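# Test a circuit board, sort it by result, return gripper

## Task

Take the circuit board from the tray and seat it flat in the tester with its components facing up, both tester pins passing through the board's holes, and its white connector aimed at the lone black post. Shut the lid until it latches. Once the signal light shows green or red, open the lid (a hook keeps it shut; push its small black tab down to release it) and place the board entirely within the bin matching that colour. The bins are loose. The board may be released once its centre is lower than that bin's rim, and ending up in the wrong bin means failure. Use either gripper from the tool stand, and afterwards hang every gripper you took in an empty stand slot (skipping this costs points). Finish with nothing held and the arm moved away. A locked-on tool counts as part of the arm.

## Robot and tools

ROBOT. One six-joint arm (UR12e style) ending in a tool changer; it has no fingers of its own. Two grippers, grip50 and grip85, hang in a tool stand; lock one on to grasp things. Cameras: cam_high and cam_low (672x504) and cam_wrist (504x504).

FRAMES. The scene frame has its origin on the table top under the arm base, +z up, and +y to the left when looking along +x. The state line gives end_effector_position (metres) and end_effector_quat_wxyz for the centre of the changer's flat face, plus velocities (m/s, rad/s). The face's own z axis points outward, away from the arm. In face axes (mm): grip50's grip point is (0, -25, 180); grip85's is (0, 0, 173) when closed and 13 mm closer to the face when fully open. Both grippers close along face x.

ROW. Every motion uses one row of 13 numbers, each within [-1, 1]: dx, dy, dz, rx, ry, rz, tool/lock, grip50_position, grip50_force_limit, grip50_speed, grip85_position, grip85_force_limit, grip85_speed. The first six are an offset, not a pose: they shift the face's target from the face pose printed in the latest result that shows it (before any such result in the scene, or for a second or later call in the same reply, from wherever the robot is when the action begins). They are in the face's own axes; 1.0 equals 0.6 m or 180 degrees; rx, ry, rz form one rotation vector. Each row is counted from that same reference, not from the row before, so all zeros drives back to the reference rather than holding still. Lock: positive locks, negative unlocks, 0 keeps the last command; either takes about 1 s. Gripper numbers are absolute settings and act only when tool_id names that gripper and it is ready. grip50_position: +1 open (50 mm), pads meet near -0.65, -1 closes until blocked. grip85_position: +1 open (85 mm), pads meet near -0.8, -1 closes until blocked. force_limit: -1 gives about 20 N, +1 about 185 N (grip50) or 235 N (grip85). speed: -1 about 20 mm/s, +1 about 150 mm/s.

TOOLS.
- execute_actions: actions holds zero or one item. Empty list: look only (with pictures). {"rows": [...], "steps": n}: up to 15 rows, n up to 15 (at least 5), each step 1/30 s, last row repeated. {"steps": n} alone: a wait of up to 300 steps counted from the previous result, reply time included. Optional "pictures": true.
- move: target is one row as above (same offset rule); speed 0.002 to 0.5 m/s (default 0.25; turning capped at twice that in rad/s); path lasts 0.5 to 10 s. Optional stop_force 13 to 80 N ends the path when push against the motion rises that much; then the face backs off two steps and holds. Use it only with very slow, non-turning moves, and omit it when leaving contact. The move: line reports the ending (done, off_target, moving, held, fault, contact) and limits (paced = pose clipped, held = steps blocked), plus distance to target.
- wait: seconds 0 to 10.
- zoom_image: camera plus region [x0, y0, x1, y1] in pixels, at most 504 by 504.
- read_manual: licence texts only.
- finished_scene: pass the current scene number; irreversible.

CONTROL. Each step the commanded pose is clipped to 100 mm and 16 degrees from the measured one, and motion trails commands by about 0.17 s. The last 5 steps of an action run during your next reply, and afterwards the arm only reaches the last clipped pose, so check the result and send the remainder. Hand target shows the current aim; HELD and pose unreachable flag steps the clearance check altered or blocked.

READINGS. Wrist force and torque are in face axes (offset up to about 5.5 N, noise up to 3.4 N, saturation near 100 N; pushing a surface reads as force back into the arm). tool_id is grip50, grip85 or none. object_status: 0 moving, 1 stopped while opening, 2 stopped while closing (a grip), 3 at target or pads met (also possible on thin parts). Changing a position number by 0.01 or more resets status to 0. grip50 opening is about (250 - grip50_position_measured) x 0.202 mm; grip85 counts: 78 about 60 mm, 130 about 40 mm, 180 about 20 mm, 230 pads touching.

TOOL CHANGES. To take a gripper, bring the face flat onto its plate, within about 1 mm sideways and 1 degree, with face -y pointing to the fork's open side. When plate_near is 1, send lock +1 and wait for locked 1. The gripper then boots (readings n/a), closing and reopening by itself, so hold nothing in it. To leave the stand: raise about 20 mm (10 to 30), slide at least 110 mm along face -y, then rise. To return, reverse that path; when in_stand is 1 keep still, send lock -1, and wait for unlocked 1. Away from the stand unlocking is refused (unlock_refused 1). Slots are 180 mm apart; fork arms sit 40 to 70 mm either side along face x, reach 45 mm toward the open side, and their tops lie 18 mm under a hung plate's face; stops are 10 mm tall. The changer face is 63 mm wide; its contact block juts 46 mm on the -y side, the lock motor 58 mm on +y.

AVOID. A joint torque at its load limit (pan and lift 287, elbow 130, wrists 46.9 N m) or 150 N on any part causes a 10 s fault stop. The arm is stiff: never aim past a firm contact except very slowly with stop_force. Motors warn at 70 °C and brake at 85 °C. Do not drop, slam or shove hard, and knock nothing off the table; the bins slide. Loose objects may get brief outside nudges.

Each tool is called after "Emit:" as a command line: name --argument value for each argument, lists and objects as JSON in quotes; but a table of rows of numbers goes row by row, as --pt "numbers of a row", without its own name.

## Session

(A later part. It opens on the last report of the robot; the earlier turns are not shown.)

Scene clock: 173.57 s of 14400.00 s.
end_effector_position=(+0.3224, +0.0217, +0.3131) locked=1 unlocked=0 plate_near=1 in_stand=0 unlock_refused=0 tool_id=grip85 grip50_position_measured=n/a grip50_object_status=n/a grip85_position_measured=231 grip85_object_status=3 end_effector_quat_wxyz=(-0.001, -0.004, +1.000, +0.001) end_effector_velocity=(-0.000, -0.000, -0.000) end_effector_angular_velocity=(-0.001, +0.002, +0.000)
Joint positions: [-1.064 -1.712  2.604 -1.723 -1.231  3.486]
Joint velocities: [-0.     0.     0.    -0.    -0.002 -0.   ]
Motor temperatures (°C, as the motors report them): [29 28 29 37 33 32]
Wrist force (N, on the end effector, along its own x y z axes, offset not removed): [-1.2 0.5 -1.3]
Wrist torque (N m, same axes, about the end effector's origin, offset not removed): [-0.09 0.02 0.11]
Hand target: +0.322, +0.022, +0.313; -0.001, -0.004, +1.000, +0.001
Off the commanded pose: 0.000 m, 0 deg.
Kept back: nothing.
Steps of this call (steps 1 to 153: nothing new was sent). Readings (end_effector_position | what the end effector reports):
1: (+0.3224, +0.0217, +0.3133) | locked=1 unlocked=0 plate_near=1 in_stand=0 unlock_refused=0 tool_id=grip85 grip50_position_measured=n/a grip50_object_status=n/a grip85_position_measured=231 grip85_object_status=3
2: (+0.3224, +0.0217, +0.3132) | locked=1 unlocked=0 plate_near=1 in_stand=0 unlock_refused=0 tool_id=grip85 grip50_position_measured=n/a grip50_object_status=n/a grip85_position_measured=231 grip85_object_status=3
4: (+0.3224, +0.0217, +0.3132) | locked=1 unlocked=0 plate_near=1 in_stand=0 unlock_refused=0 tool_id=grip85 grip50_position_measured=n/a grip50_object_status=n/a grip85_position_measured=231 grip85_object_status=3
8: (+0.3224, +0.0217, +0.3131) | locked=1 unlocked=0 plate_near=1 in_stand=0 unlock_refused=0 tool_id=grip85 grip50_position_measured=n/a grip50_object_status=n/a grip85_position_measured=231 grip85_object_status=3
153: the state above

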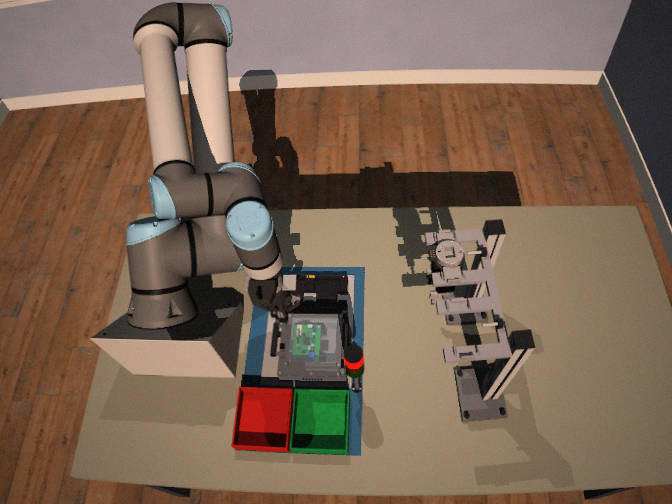

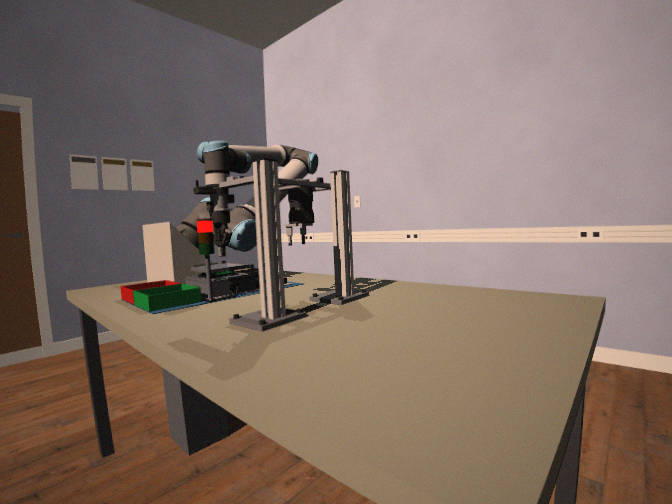

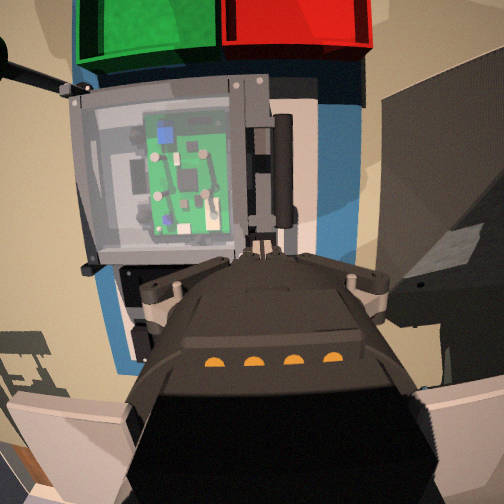

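Red. Press the tab.

Emit:
move --target '[0.004,0,0.08,0,0,0,0,0,0,0,-1,-0.9,0.5]' --speed 0.012 --stop_force 20

Scene clock: 175.53 s of 14400.00 s.
end_effector_position=(+0.3216, +0.0218, +0.2968) locked=1 unlocked=0 plate_near=1 in_stand=0 unlock_refused=0 tool_id=grip85 grip50_position_measured=n/a grip50_object_status=n/a grip85_position_measured=231 grip85_object_status=3 end_effector_quat_wxyz=(-0.001, -0.004, +1.000, +0.001) end_effector_velocity=(-0.001, +0.001, +0.001) end_effector_angular_velocity=(+0.005, +0.003, -0.000)
Joint positions: [-1.051 -1.7    2.627 -1.763 -1.222  3.497]
Joint velocities: [-0.002 -0.003 -0.002  0.012 -0.003 -0.003]
Motor temperatures (°C, as the motors report them): [29 28 29 37 33 32]
Wrist force (N, on the end effector, along its own x y z axes, offset not removed): [1.0 -3.4 -42.7]
Wrist torque (N m, same axes, about the end effector's origin, offset not removed): [1.02 0.22 0.23]
Hand target: +0.322, +0.022, +0.297; -0.001, -0.004, +1.000, +0.001
Off the commanded pose: 0.032 m, 0 deg.
Kept back: nothing.
move: contact

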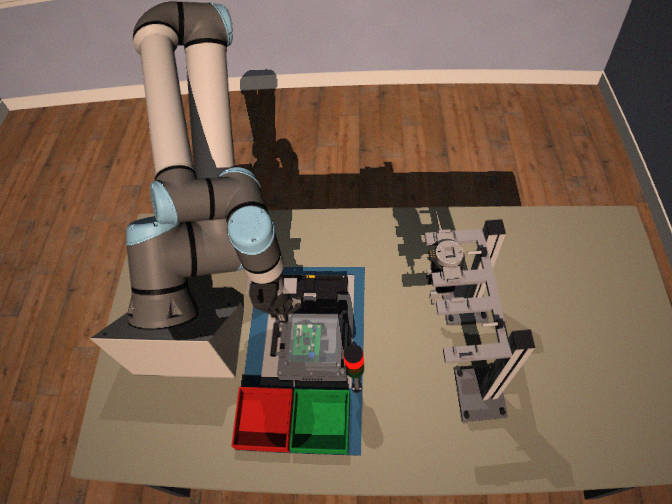

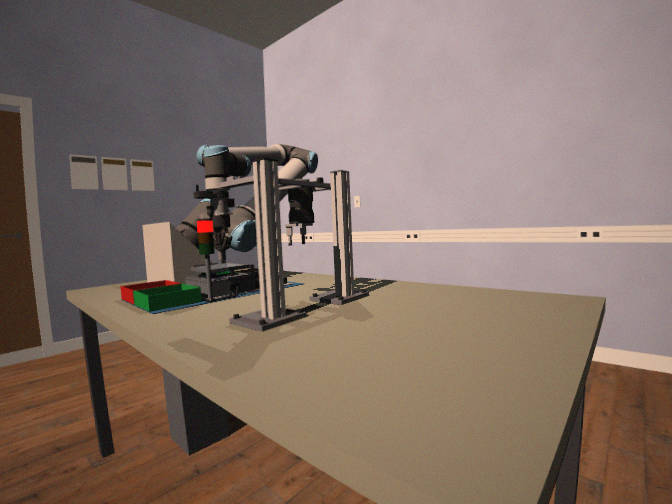

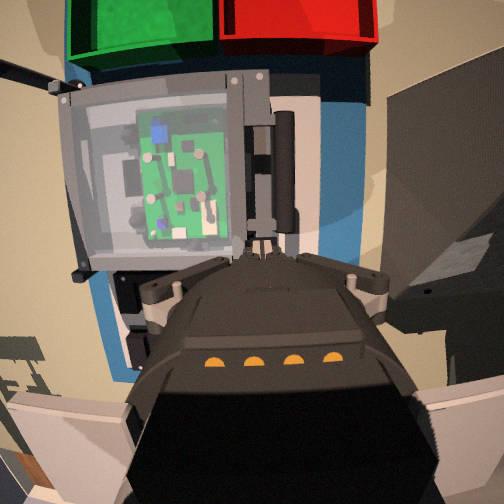

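Emit:
move --target '[0.008,0.007,-0.006,0,0,0,0,0,0,0,-1,-0.9,0.5]' --speed 0.02

Emit:
move --target '[0,0,0.06,0,0,0,0,0,0,0,-1,-0.9,0.5]' --speed 0.01 --stop_force 16

Scene clock: 176.67 s of 14400.00 s.
end_effector_position=(+0.3169, +0.0258, +0.3004) locked=1 unlocked=0 plate_near=1 in_stand=0 unlock_refused=0 tool_id=grip85 grip50_position_measured=n/a grip50_object_status=n/a grip85_position_measured=231 grip85_object_status=3 end_effector_quat_wxyz=(-0.001, -0.004, +1.000, +0.001) end_effector_velocity=(-0.001, +0.001, +0.001) end_effector_angular_velocity=(-0.000, -0.000, +0.001)
Joint positions: [-1.062 -1.723  2.629 -1.738 -1.23   3.488]
Joint velocities: [-0.003 -0.006  0.     0.006 -0.002 -0.003]
Motor temperatures (°C, as the motors report them): [29 28 29 37 33 32]
Wrist force (N, on the end effector, along its own x y z axes, offset not removed): [-4.9 -5.4 0.4]
Wrist torque (N m, same axes, about the end effector's origin, offset not removed): [-0.48 0.40 0.00]
Hand target: +0.317, +0.026, +0.300; -0.001, -0.004, +1.000, +0.001
Off the commanded pose: 0.000 m, 0 deg.
Kept back: nothing.
move: done

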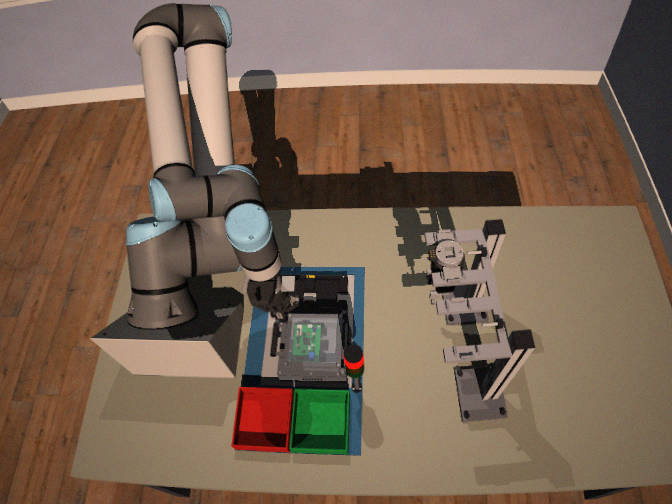

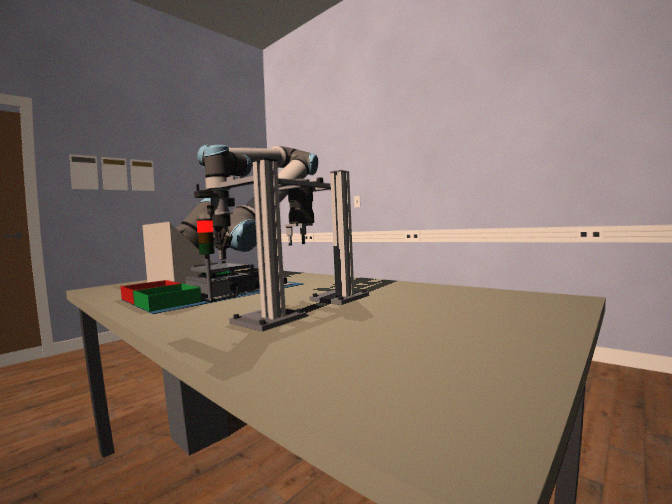

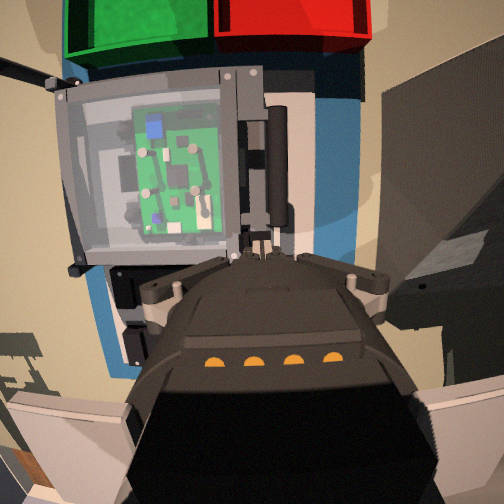

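Scene clock: 178.07 s of 14400.00 s.
end_effector_position=(+0.3170, +0.0258, +0.2901) locked=1 unlocked=0 plate_near=1 in_stand=0 unlock_refused=0 tool_id=grip85 grip50_position_measured=n/a grip50_object_status=n/a grip85_position_measured=231 grip85_object_status=3 end_effector_quat_wxyz=(-0.001, -0.004, +1.000, +0.001) end_effector_velocity=(-0.001, +0.001, +0.001) end_effector_angular_velocity=(+0.004, +0.001, -0.000)
Joint positions: [-1.052 -1.713  2.643 -1.765 -1.223  3.496]
Joint velocities: [-0.002 -0.003 -0.001  0.01  -0.001 -0.003]
Motor temperatures (°C, as the motors report them): [29 28 29 37 33 32]
Wrist force (N, on the end effector, along its own x y z axes, offset not removed): [3.0 -4.8 -49.4]
Wrist torque (N m, same axes, about the end effector's origin, offset not removed): [0.86 -0.17 0.06]
Hand target: +0.317, +0.026, +0.290; -0.001, -0.004, +1.000, +0.001
Off the commanded pose: 0.026 m, 0 deg.
Kept back: nothing.
move: contact

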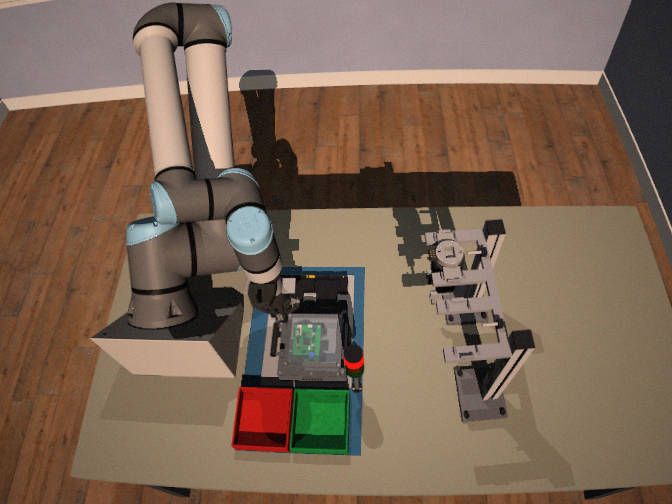

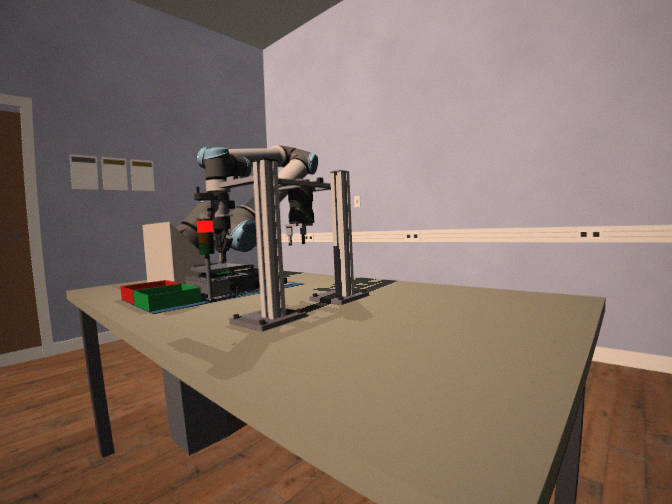

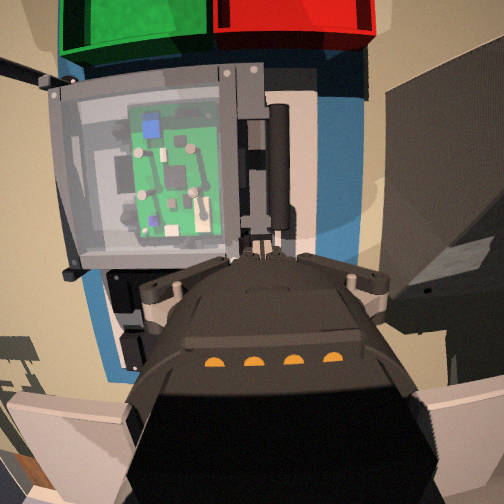

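Emit:
move --target '[0.013,-0.004,-0.006,0,0,0,0,0,0,0,-1,-0.9,0.5]' --speed 0.02

Emit:
move --target '[0,0,0.06,0,0,0,0,0,0,0,-1,-0.9,0.5]' --speed 0.01 --stop_force 16

Scene clock: 179.03 s of 14400.00 s.
end_effector_position=(+0.3094, +0.0234, +0.2936) locked=1 unlocked=0 plate_near=1 in_stand=0 unlock_refused=0 tool_id=grip85 grip50_position_measured=n/a grip50_object_status=n/a grip85_position_measured=231 grip85_object_status=3 end_effector_quat_wxyz=(-0.001, -0.004, +1.000, +0.001) end_effector_velocity=(-0.002, -0.001, +0.001) end_effector_angular_velocity=(-0.001, +0.000, +0.001)
Joint positions: [-1.078 -1.725  2.647 -1.751 -1.24   3.476]
Joint velocities: [-0.006 -0.003  0.001  0.003 -0.005 -0.006]
Motor temperatures (°C, as the motors report them): [29 28 29 37 33 32]
Wrist force (N, on the end effector, along its own x y z axes, offset not removed): [-0.4 -3.6 -1.0]
Wrist torque (N m, same axes, about the end effector's origin, offset not removed): [-0.32 0.06 0.16]
Hand target: +0.309, +0.023, +0.294; -0.001, -0.004, +1.000, +0.001
Off the commanded pose: 0.000 m, 0 deg.
Kept back: nothing.
move: done

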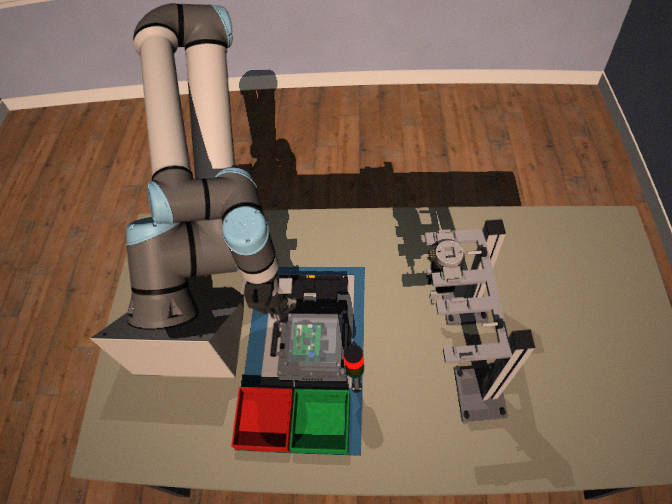

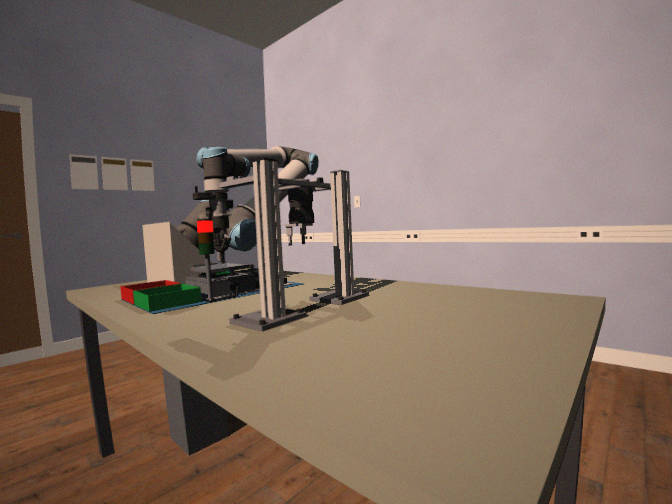

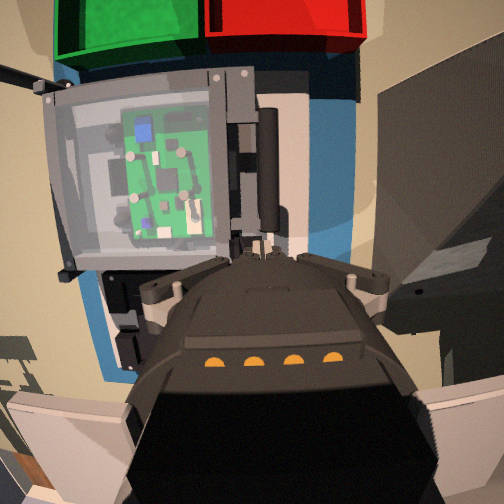

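Scene clock: 180.80 s of 14400.00 s.
end_effector_position=(+0.3092, +0.0234, +0.2796) locked=1 unlocked=0 plate_near=1 in_stand=0 unlock_refused=0 tool_id=grip85 grip50_position_measured=n/a grip50_object_status=n/a grip85_position_measured=231 grip85_object_status=3 end_effector_quat_wxyz=(-0.001, -0.004, +1.000, +0.001) end_effector_velocity=(+0.000, +0.000, +0.003) end_effector_angular_velocity=(+0.001, -0.001, +0.001)
Joint positions: [-1.064 -1.71   2.667 -1.788 -1.231  3.487]
Joint velocities: [-0.003 -0.003 -0.003  0.008 -0.001 -0.003]
Motor temperatures (°C, as the motors report them): [29 28 29 37 33 32]
Wrist force (N, on the end effector, along its own x y z axes, offset not removed): [27.0 -6.4 -34.5]
Wrist torque (N m, same axes, about the end effector's origin, offset not removed): [0.48 5.12 0.40]
Hand target: +0.309, +0.023, +0.280; -0.001, -0.004, +1.000, +0.001
Off the commanded pose: 0.022 m, 0 deg.
Kept back: nothing.
move: contact

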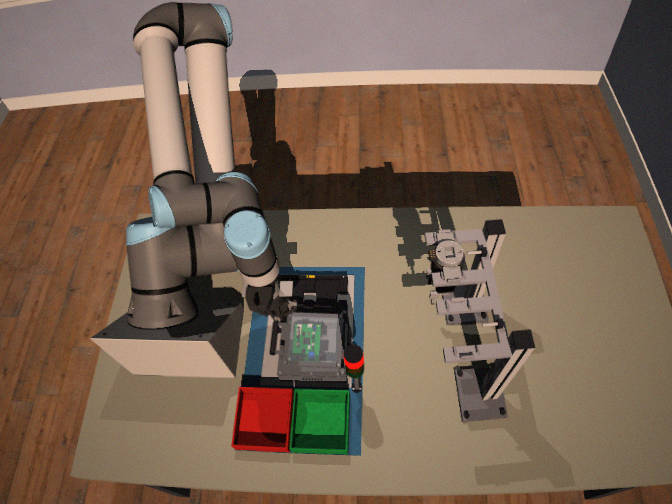

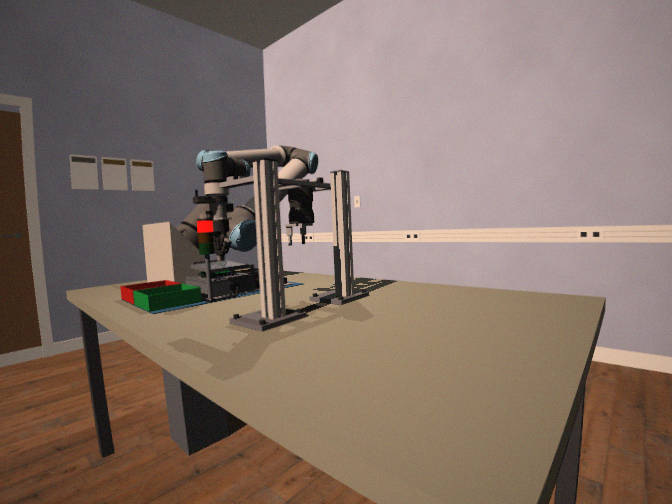

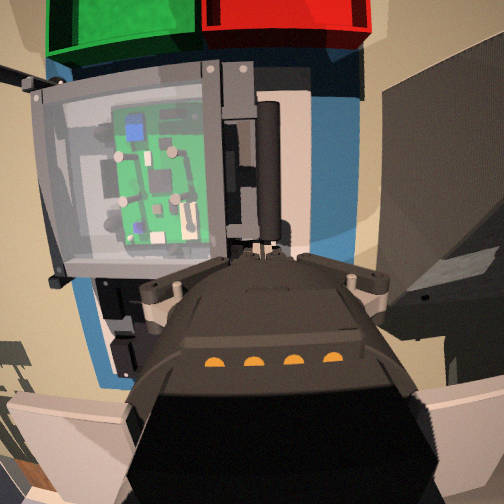

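Lid seems to have popped. Back off outward and up.

Emit:
move --target '[0.03,0,-0.03,0,0,0,0,0,0,0,-1,-0.9,0.5]' --speed 0.03

Emit:
wait --seconds 2

Scene clock: 182.20 s of 14400.00 s.
end_effector_position=(+0.2914, +0.0232, +0.2975) locked=1 unlocked=0 plate_near=1 in_stand=0 unlock_refused=0 tool_id=grip85 grip50_position_measured=n/a grip50_object_status=n/a grip85_position_measured=231 grip85_object_status=3 end_effector_quat_wxyz=(-0.001, -0.004, +1.000, +0.001) end_effector_velocity=(-0.001, +0.000, +0.001) end_effector_angular_velocity=(+0.001, -0.001, -0.000)
Joint positions: [-1.13  -1.763  2.664 -1.717 -1.276  3.436]
Joint velocities: [-0.005 -0.004 -0.     0.005 -0.002 -0.004]
Motor temperatures (°C, as the motors report them): [29 28 29 37 33 32]
Wrist force (N, on the end effector, along its own x y z axes, offset not removed): [-0.6 1.9 2.6]
Wrist torque (N m, same axes, about the end effector's origin, offset not removed): [-0.09 0.18 -0.15]
Hand target: +0.291, +0.023, +0.298; -0.001, -0.004, +1.000, +0.001
Off the commanded pose: 0.000 m, 0 deg.
Kept back: nothing.
move: done

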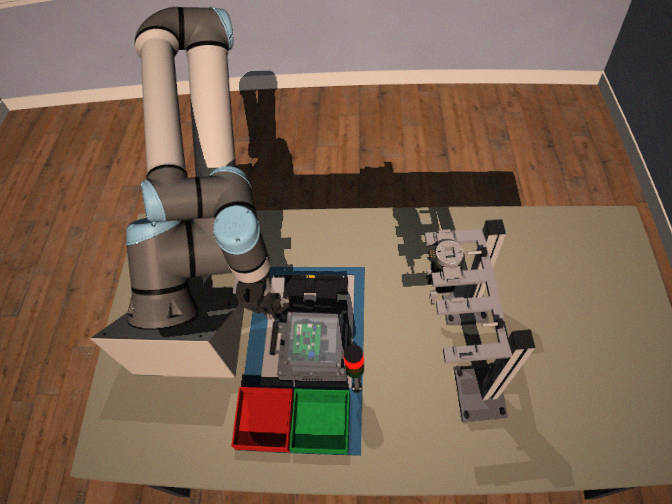

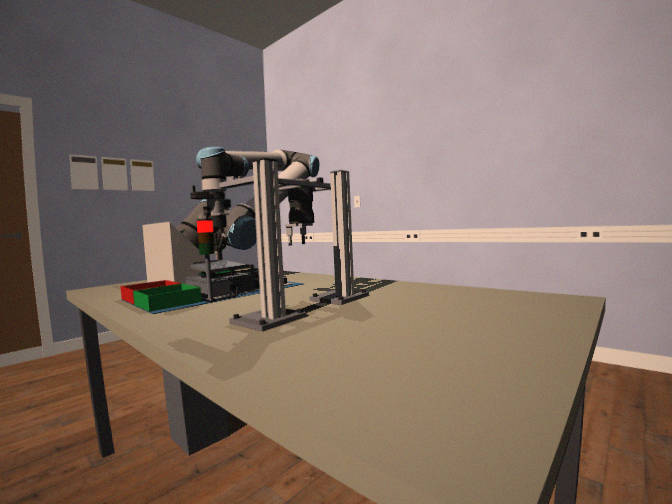

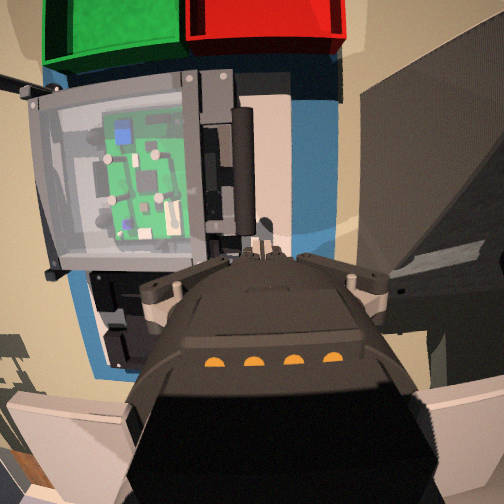

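Scene clock: 184.20 s of 14400.00 s.
end_effector_position=(+0.2913, +0.0232, +0.2976) locked=1 unlocked=0 plate_near=1 in_stand=0 unlock_refused=0 tool_id=grip85 grip50_position_measured=n/a grip50_object_status=n/a grip85_position_measured=231 grip85_object_status=3 end_effector_quat_wxyz=(-0.001, -0.004, +1.000, +0.001) end_effector_velocity=(+0.000, +0.000, -0.000) end_effector_angular_velocity=(+0.001, -0.000, +0.001)
Joint positions: [-1.131 -1.763  2.664 -1.716 -1.276  3.435]
Joint velocities: [ 0.     0.     0.     0.     0.    -0.001]
Motor temperatures (°C, as the motors report them): [29 28 29 37 33 32]
Wrist force (N, on the end effector, along its own x y z axes, offset not removed): [-2.8 -4.7 2.2]
Wrist torque (N m, same axes, about the end effector's origin, offset not removed): [-0.32 0.42 -0.01]
Hand target: +0.291, +0.023, +0.298; -0.001, -0.004, +1.000, +0.001
Off the commanded pose: 0.000 m, 0 deg.
Kept back: nothing.
Steps of this call (steps 1 to 60: nothing new was sent). Readings (end_effector_position | what the end effector reports):
1: (+0.2914, +0.0232, +0.2976) | locked=1 unlocked=0 plate_near=1 in_stand=0 unlock_refused=0 tool_id=grip85 grip50_position_measured=n/a grip50_object_status=n/a grip85_position_measured=231 grip85_object_status=3
2: (+0.2914, +0.0232, +0.2976) | locked=1 unlocked=0 plate_near=1 in_stand=0 unlock_refused=0 tool_id=grip85 grip50_position_measured=n/a grip50_object_status=n/a grip85_position_measured=231 grip85_object_status=3
4: (+0.2913, +0.0232, +0.2976) | locked=1 unlocked=0 plate_near=1 in_stand=0 unlock_refused=0 tool_id=grip85 grip50_position_measured=n/a grip50_object_status=n/a grip85_position_measured=231 grip85_object_status=3
8: (+0.2913, +0.0232, +0.2976) | locked=1 unlocked=0 plate_near=1 in_stand=0 unlock_refused=0 tool_id=grip85 grip50_position_measured=n/a grip50_object_status=n/a grip85_position_measured=231 grip85_object_status=3
60: the state above

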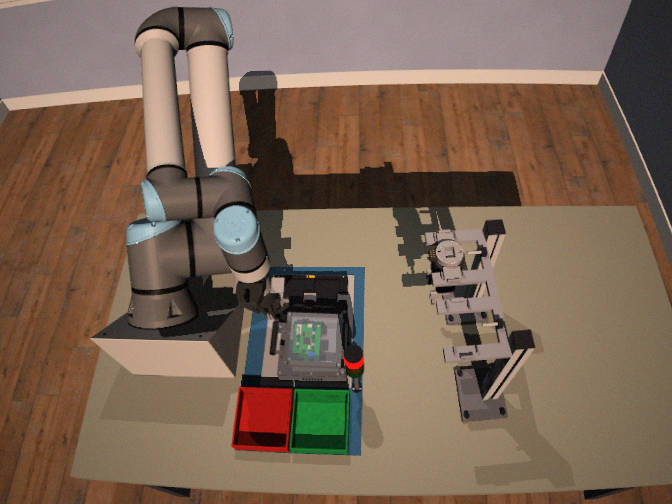

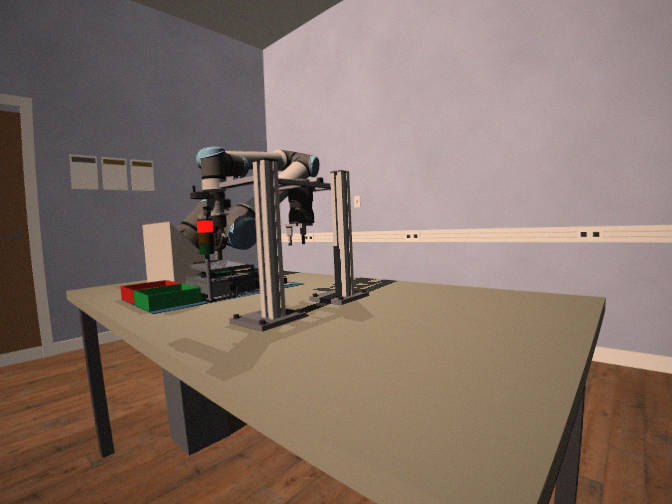

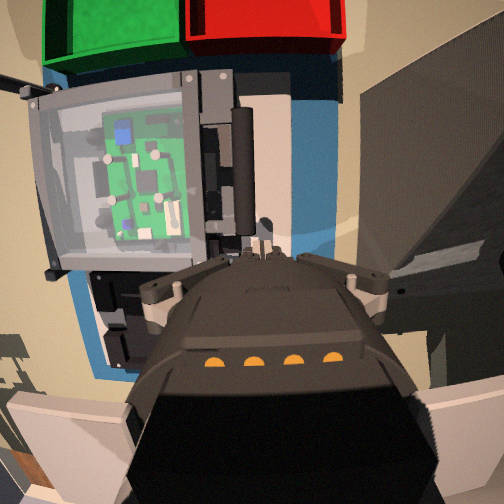

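Emit:
move --target '[-0.021,-0.1,-0.05,0,0,0,0,0,0,0,-0.3,-0.9,0.5]' --speed 0.06

Emit:
move --target '[0,0,0.072,0,0,0,0,0,0,0,-0.3,-0.9,0.5]' --speed 0.02 --stop_force 14

Scene clock: 186.20 s of 14400.00 s.
end_effector_position=(+0.3045, -0.0366, +0.3274) locked=1 unlocked=0 plate_near=1 in_stand=0 unlock_refused=0 tool_id=grip85 grip50_position_measured=n/a grip50_object_status=n/a grip85_position_measured=167 grip85_object_status=3 end_effector_quat_wxyz=(-0.001, -0.004, +1.000, +0.001) end_effector_velocity=(+0.000, -0.002, +0.001) end_effector_angular_velocity=(-0.001, +0.000, +0.000)
Joint positions: [-1.166 -1.594  2.592 -1.806 -1.3    3.408]
Joint velocities: [-0.     0.004 -0.002 -0.002 -0.001 -0.   ]
Motor temperatures (°C, as the motors report them): [29 28 29 37 33 32]
Wrist force (N, on the end effector, along its own x y z axes, offset not removed): [-1.5 -3.8 -0.7]
Wrist torque (N m, same axes, about the end effector's origin, offset not removed): [-0.38 0.11 0.05]
Hand target: +0.305, -0.037, +0.327; -0.001, -0.004, +1.000, +0.001
Off the commanded pose: 0.000 m, 0 deg.
Kept back: nothing.
move: done

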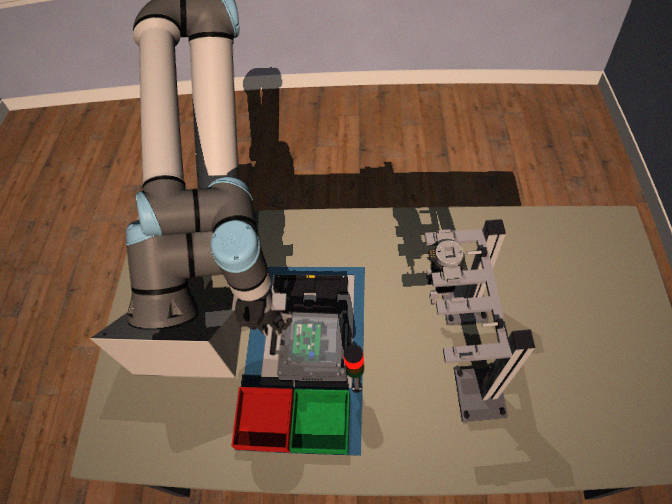

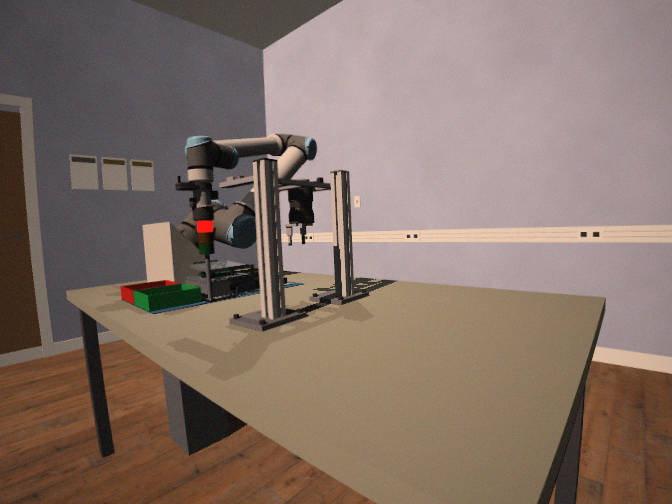

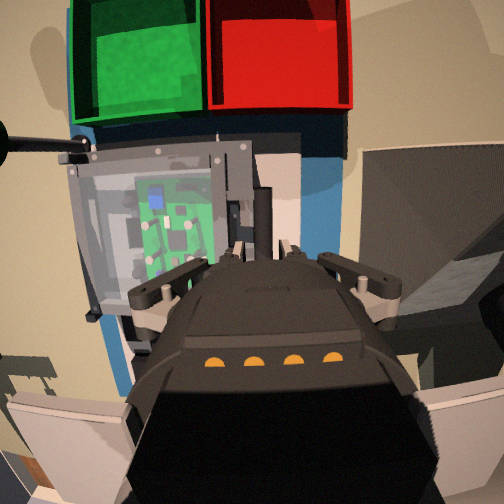

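Scene clock: 188.67 s of 14400.00 s.
end_effector_position=(+0.3044, -0.0364, +0.2843) locked=1 unlocked=0 plate_near=1 in_stand=0 unlock_refused=0 tool_id=grip85 grip50_position_measured=n/a grip50_object_status=n/a grip85_position_measured=167 grip85_object_status=3 end_effector_quat_wxyz=(-0.001, -0.004, +1.000, +0.001) end_effector_velocity=(+0.000, +0.000, -0.002) end_effector_angular_velocity=(+0.001, -0.001, +0.000)
Joint positions: [-1.134 -1.545  2.651 -1.921 -1.278  3.433]
Joint velocities: [ 0.002  0.002  0.002 -0.004  0.002  0.001]
Motor temperatures (°C, as the motors report them): [29 28 29 37 33 32]
Wrist force (N, on the end effector, along its own x y z axes, offset not removed): [-4.0 -1.6 1.5]
Wrist torque (N m, same axes, about the end effector's origin, offset not removed): [-0.29 0.34 0.21]
Hand target: +0.304, -0.036, +0.284; -0.001, -0.004, +1.000, +0.001
Off the commanded pose: 0.000 m, 0 deg.
Kept back: nothing.
move: done

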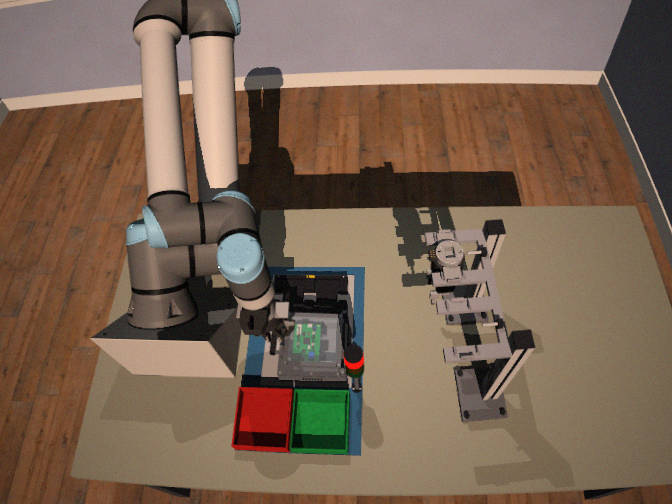

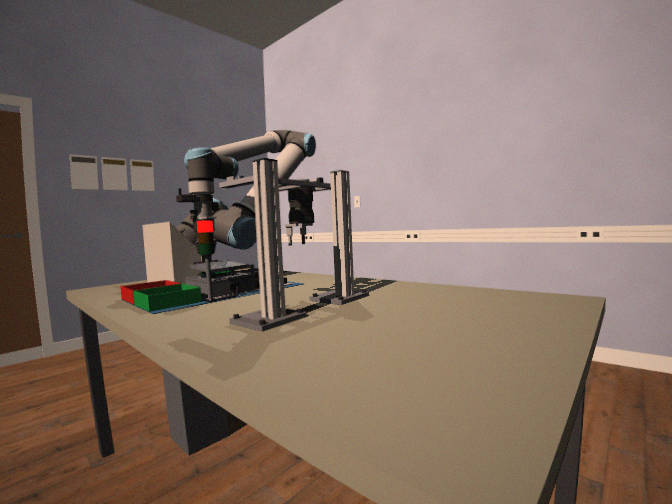

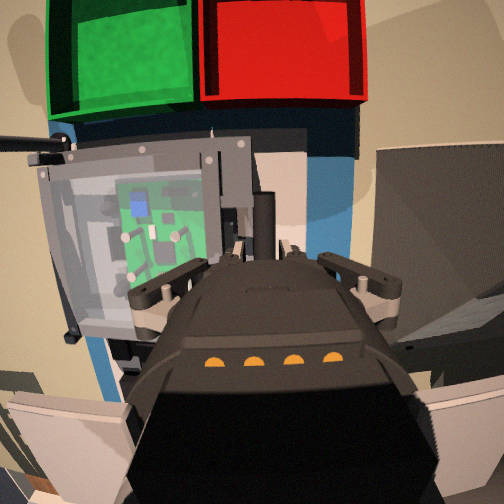

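Emit:
move --target '[0.003,0,0,0,0,0,0,0,0,0,-1,-0.9,-0.5]' --speed 0.01

Emit:
move --target '[-0.008,0,-0.06,0,0,0,0,0,0,0,-1,-0.9,-0.5]' --speed 0.02 --stop_force 20

Scene clock: 189.60 s of 14400.00 s.
end_effector_position=(+0.3028, -0.0364, +0.2844) locked=1 unlocked=0 plate_near=1 in_stand=0 unlock_refused=0 tool_id=grip85 grip50_position_measured=n/a grip50_object_status=n/a grip85_position_measured=192 grip85_object_status=2 end_effector_quat_wxyz=(-0.001, -0.004, +1.000, +0.001) end_effector_velocity=(-0.001, +0.000, +0.000) end_effector_angular_velocity=(+0.001, +0.000, -0.000)
Joint positions: [-1.138 -1.548  2.653 -1.92  -1.281  3.429]
Joint velocities: [-0.002 -0.001  0.     0.001 -0.001 -0.001]
Motor temperatures (°C, as the motors report them): [29 28 29 37 33 32]
Wrist force (N, on the end effector, along its own x y z axes, offset not removed): [5.0 -2.3 8.7]
Wrist torque (N m, same axes, about the end effector's origin, offset not removed): [0.21 0.86 0.48]
Hand target: +0.303, -0.036, +0.284; -0.001, -0.004, +1.000, +0.001
Off the commanded pose: 0.000 m, 0 deg.
Kept back: nothing.
move: done

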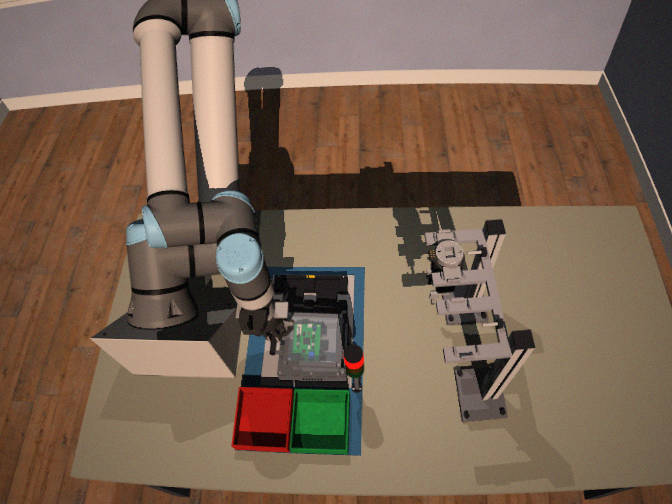

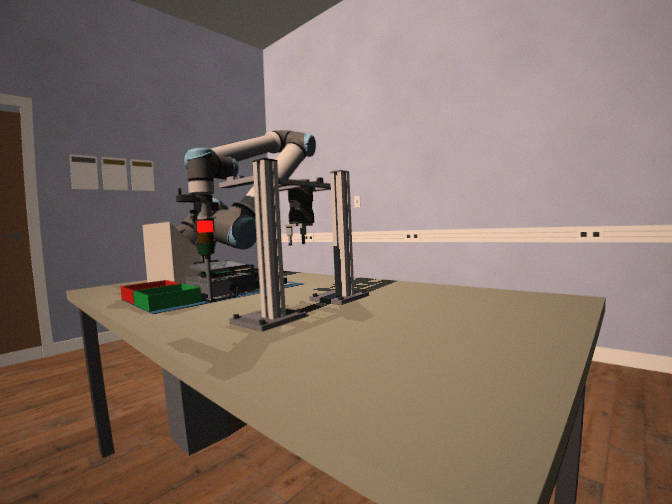

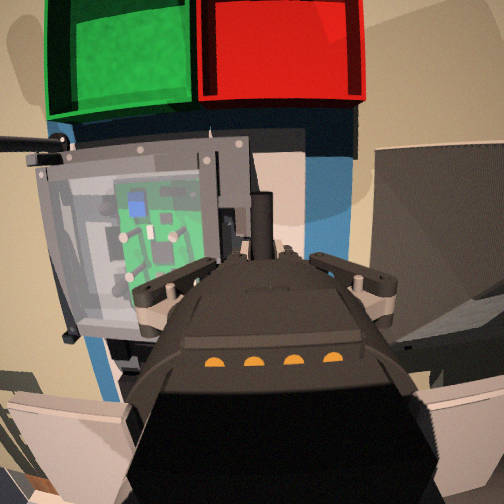

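Scene clock: 191.70 s of 14400.00 s.
end_effector_position=(+0.3077, -0.0365, +0.3203) locked=1 unlocked=0 plate_near=1 in_stand=0 unlock_refused=0 tool_id=grip85 grip50_position_measured=n/a grip50_object_status=n/a grip85_position_measured=192 grip85_object_status=2 end_effector_quat_wxyz=(-0.001, -0.004, +1.000, +0.001) end_effector_velocity=(+0.000, -0.000, +0.002) end_effector_angular_velocity=(-0.000, +0.001, +0.001)
Joint positions: [-1.154 -1.583  2.598 -1.826 -1.291  3.418]
Joint velocities: [-0.001 -0.001 -0.002  0.004 -0.001 -0.001]
Motor temperatures (°C, as the motors report them): [29 28 29 37 33 32]
Wrist force (N, on the end effector, along its own x y z axes, offset not removed): [-26.1 -4.1 10.0]
Wrist torque (N m, same axes, about the end effector's origin, offset not removed): [0.43 -4.24 0.53]
Hand target: +0.308, -0.037, +0.320; -0.001, -0.004, +1.000, +0.001
Off the commanded pose: 0.000 m, 0 deg.
Kept back: nothing.
move: done

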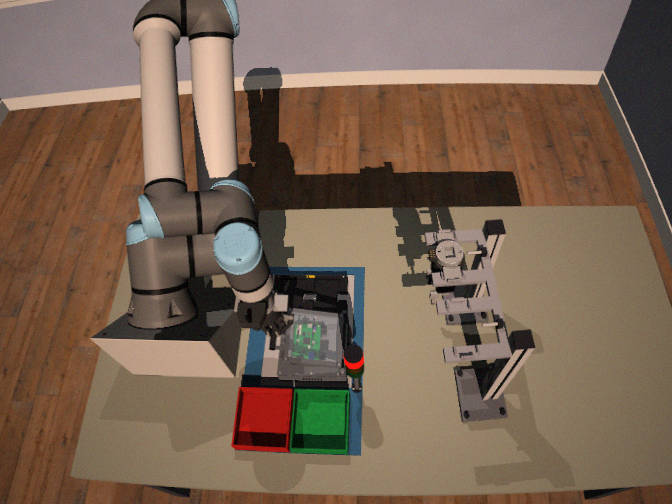

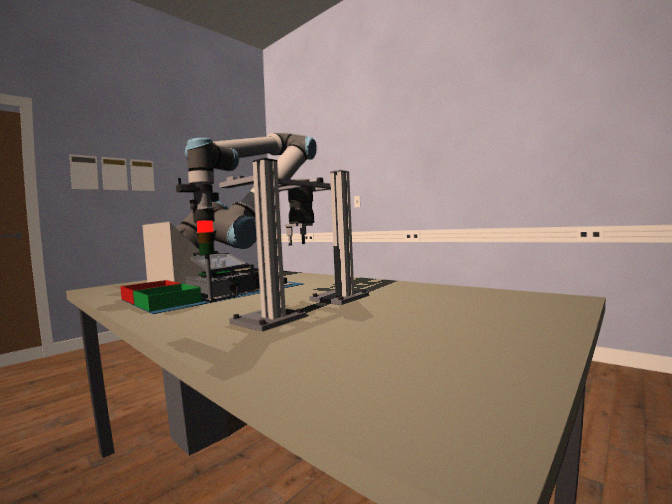

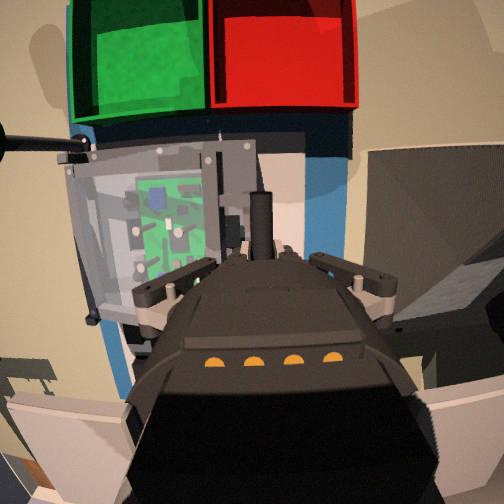

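Emit:
move --target '[-0.0215,0,-0.05,0,0,0,0,0,0,0,-1,-0.9,-0.5]' --speed 0.02 --stop_force 25

Scene clock: 193.67 s of 14400.00 s.
end_effector_position=(+0.3184, -0.0365, +0.3451) locked=1 unlocked=0 plate_near=1 in_stand=0 unlock_refused=0 tool_id=grip85 grip50_position_measured=n/a grip50_object_status=n/a grip85_position_measured=192 grip85_object_status=2 end_effector_quat_wxyz=(-0.001, -0.004, +1.000, +0.001) end_effector_velocity=(-0.002, +0.000, -0.005) end_effector_angular_velocity=(+0.001, -0.001, -0.000)
Joint positions: [-1.146 -1.591  2.551 -1.773 -1.286  3.423]
Joint velocities: [-0.002  0.001  0.01  -0.011  0.    -0.001]
Motor temperatures (°C, as the motors report them): [29 28 29 37 33 32]
Wrist force (N, on the end effector, along its own x y z axes, offset not removed): [100.0 0.8 -38.8]
Wrist torque (N m, same axes, about the end effector's origin, offset not removed): [-0.31 2.95 0.37]
Hand target: +0.318, -0.037, +0.344; -0.001, -0.004, +1.000, +0.001
Off the commanded pose: 0.006 m, 0 deg.
Kept back: nothing.
move: contact

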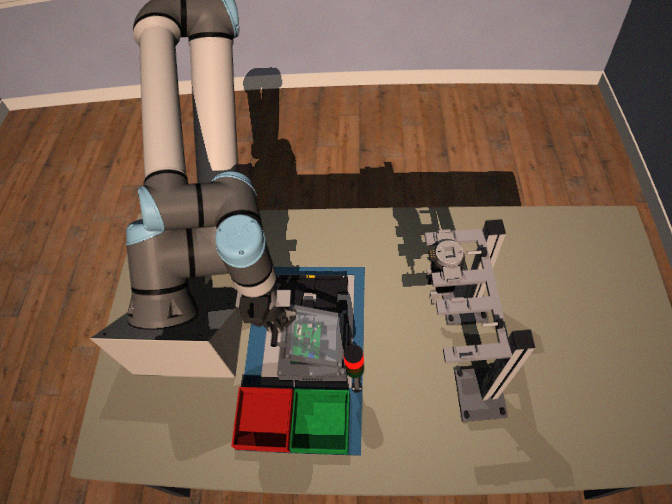

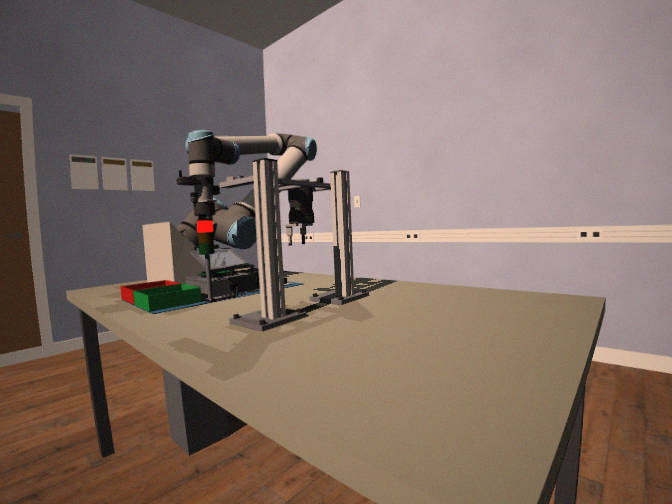

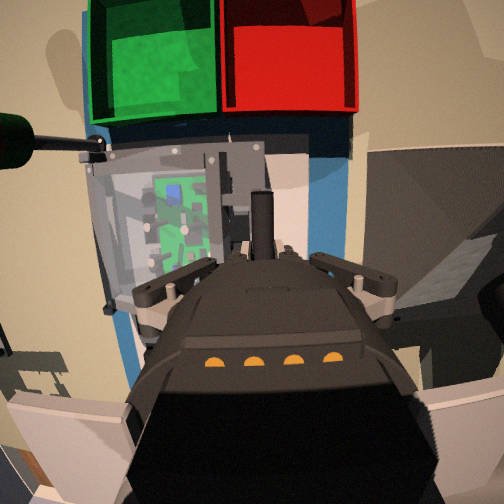

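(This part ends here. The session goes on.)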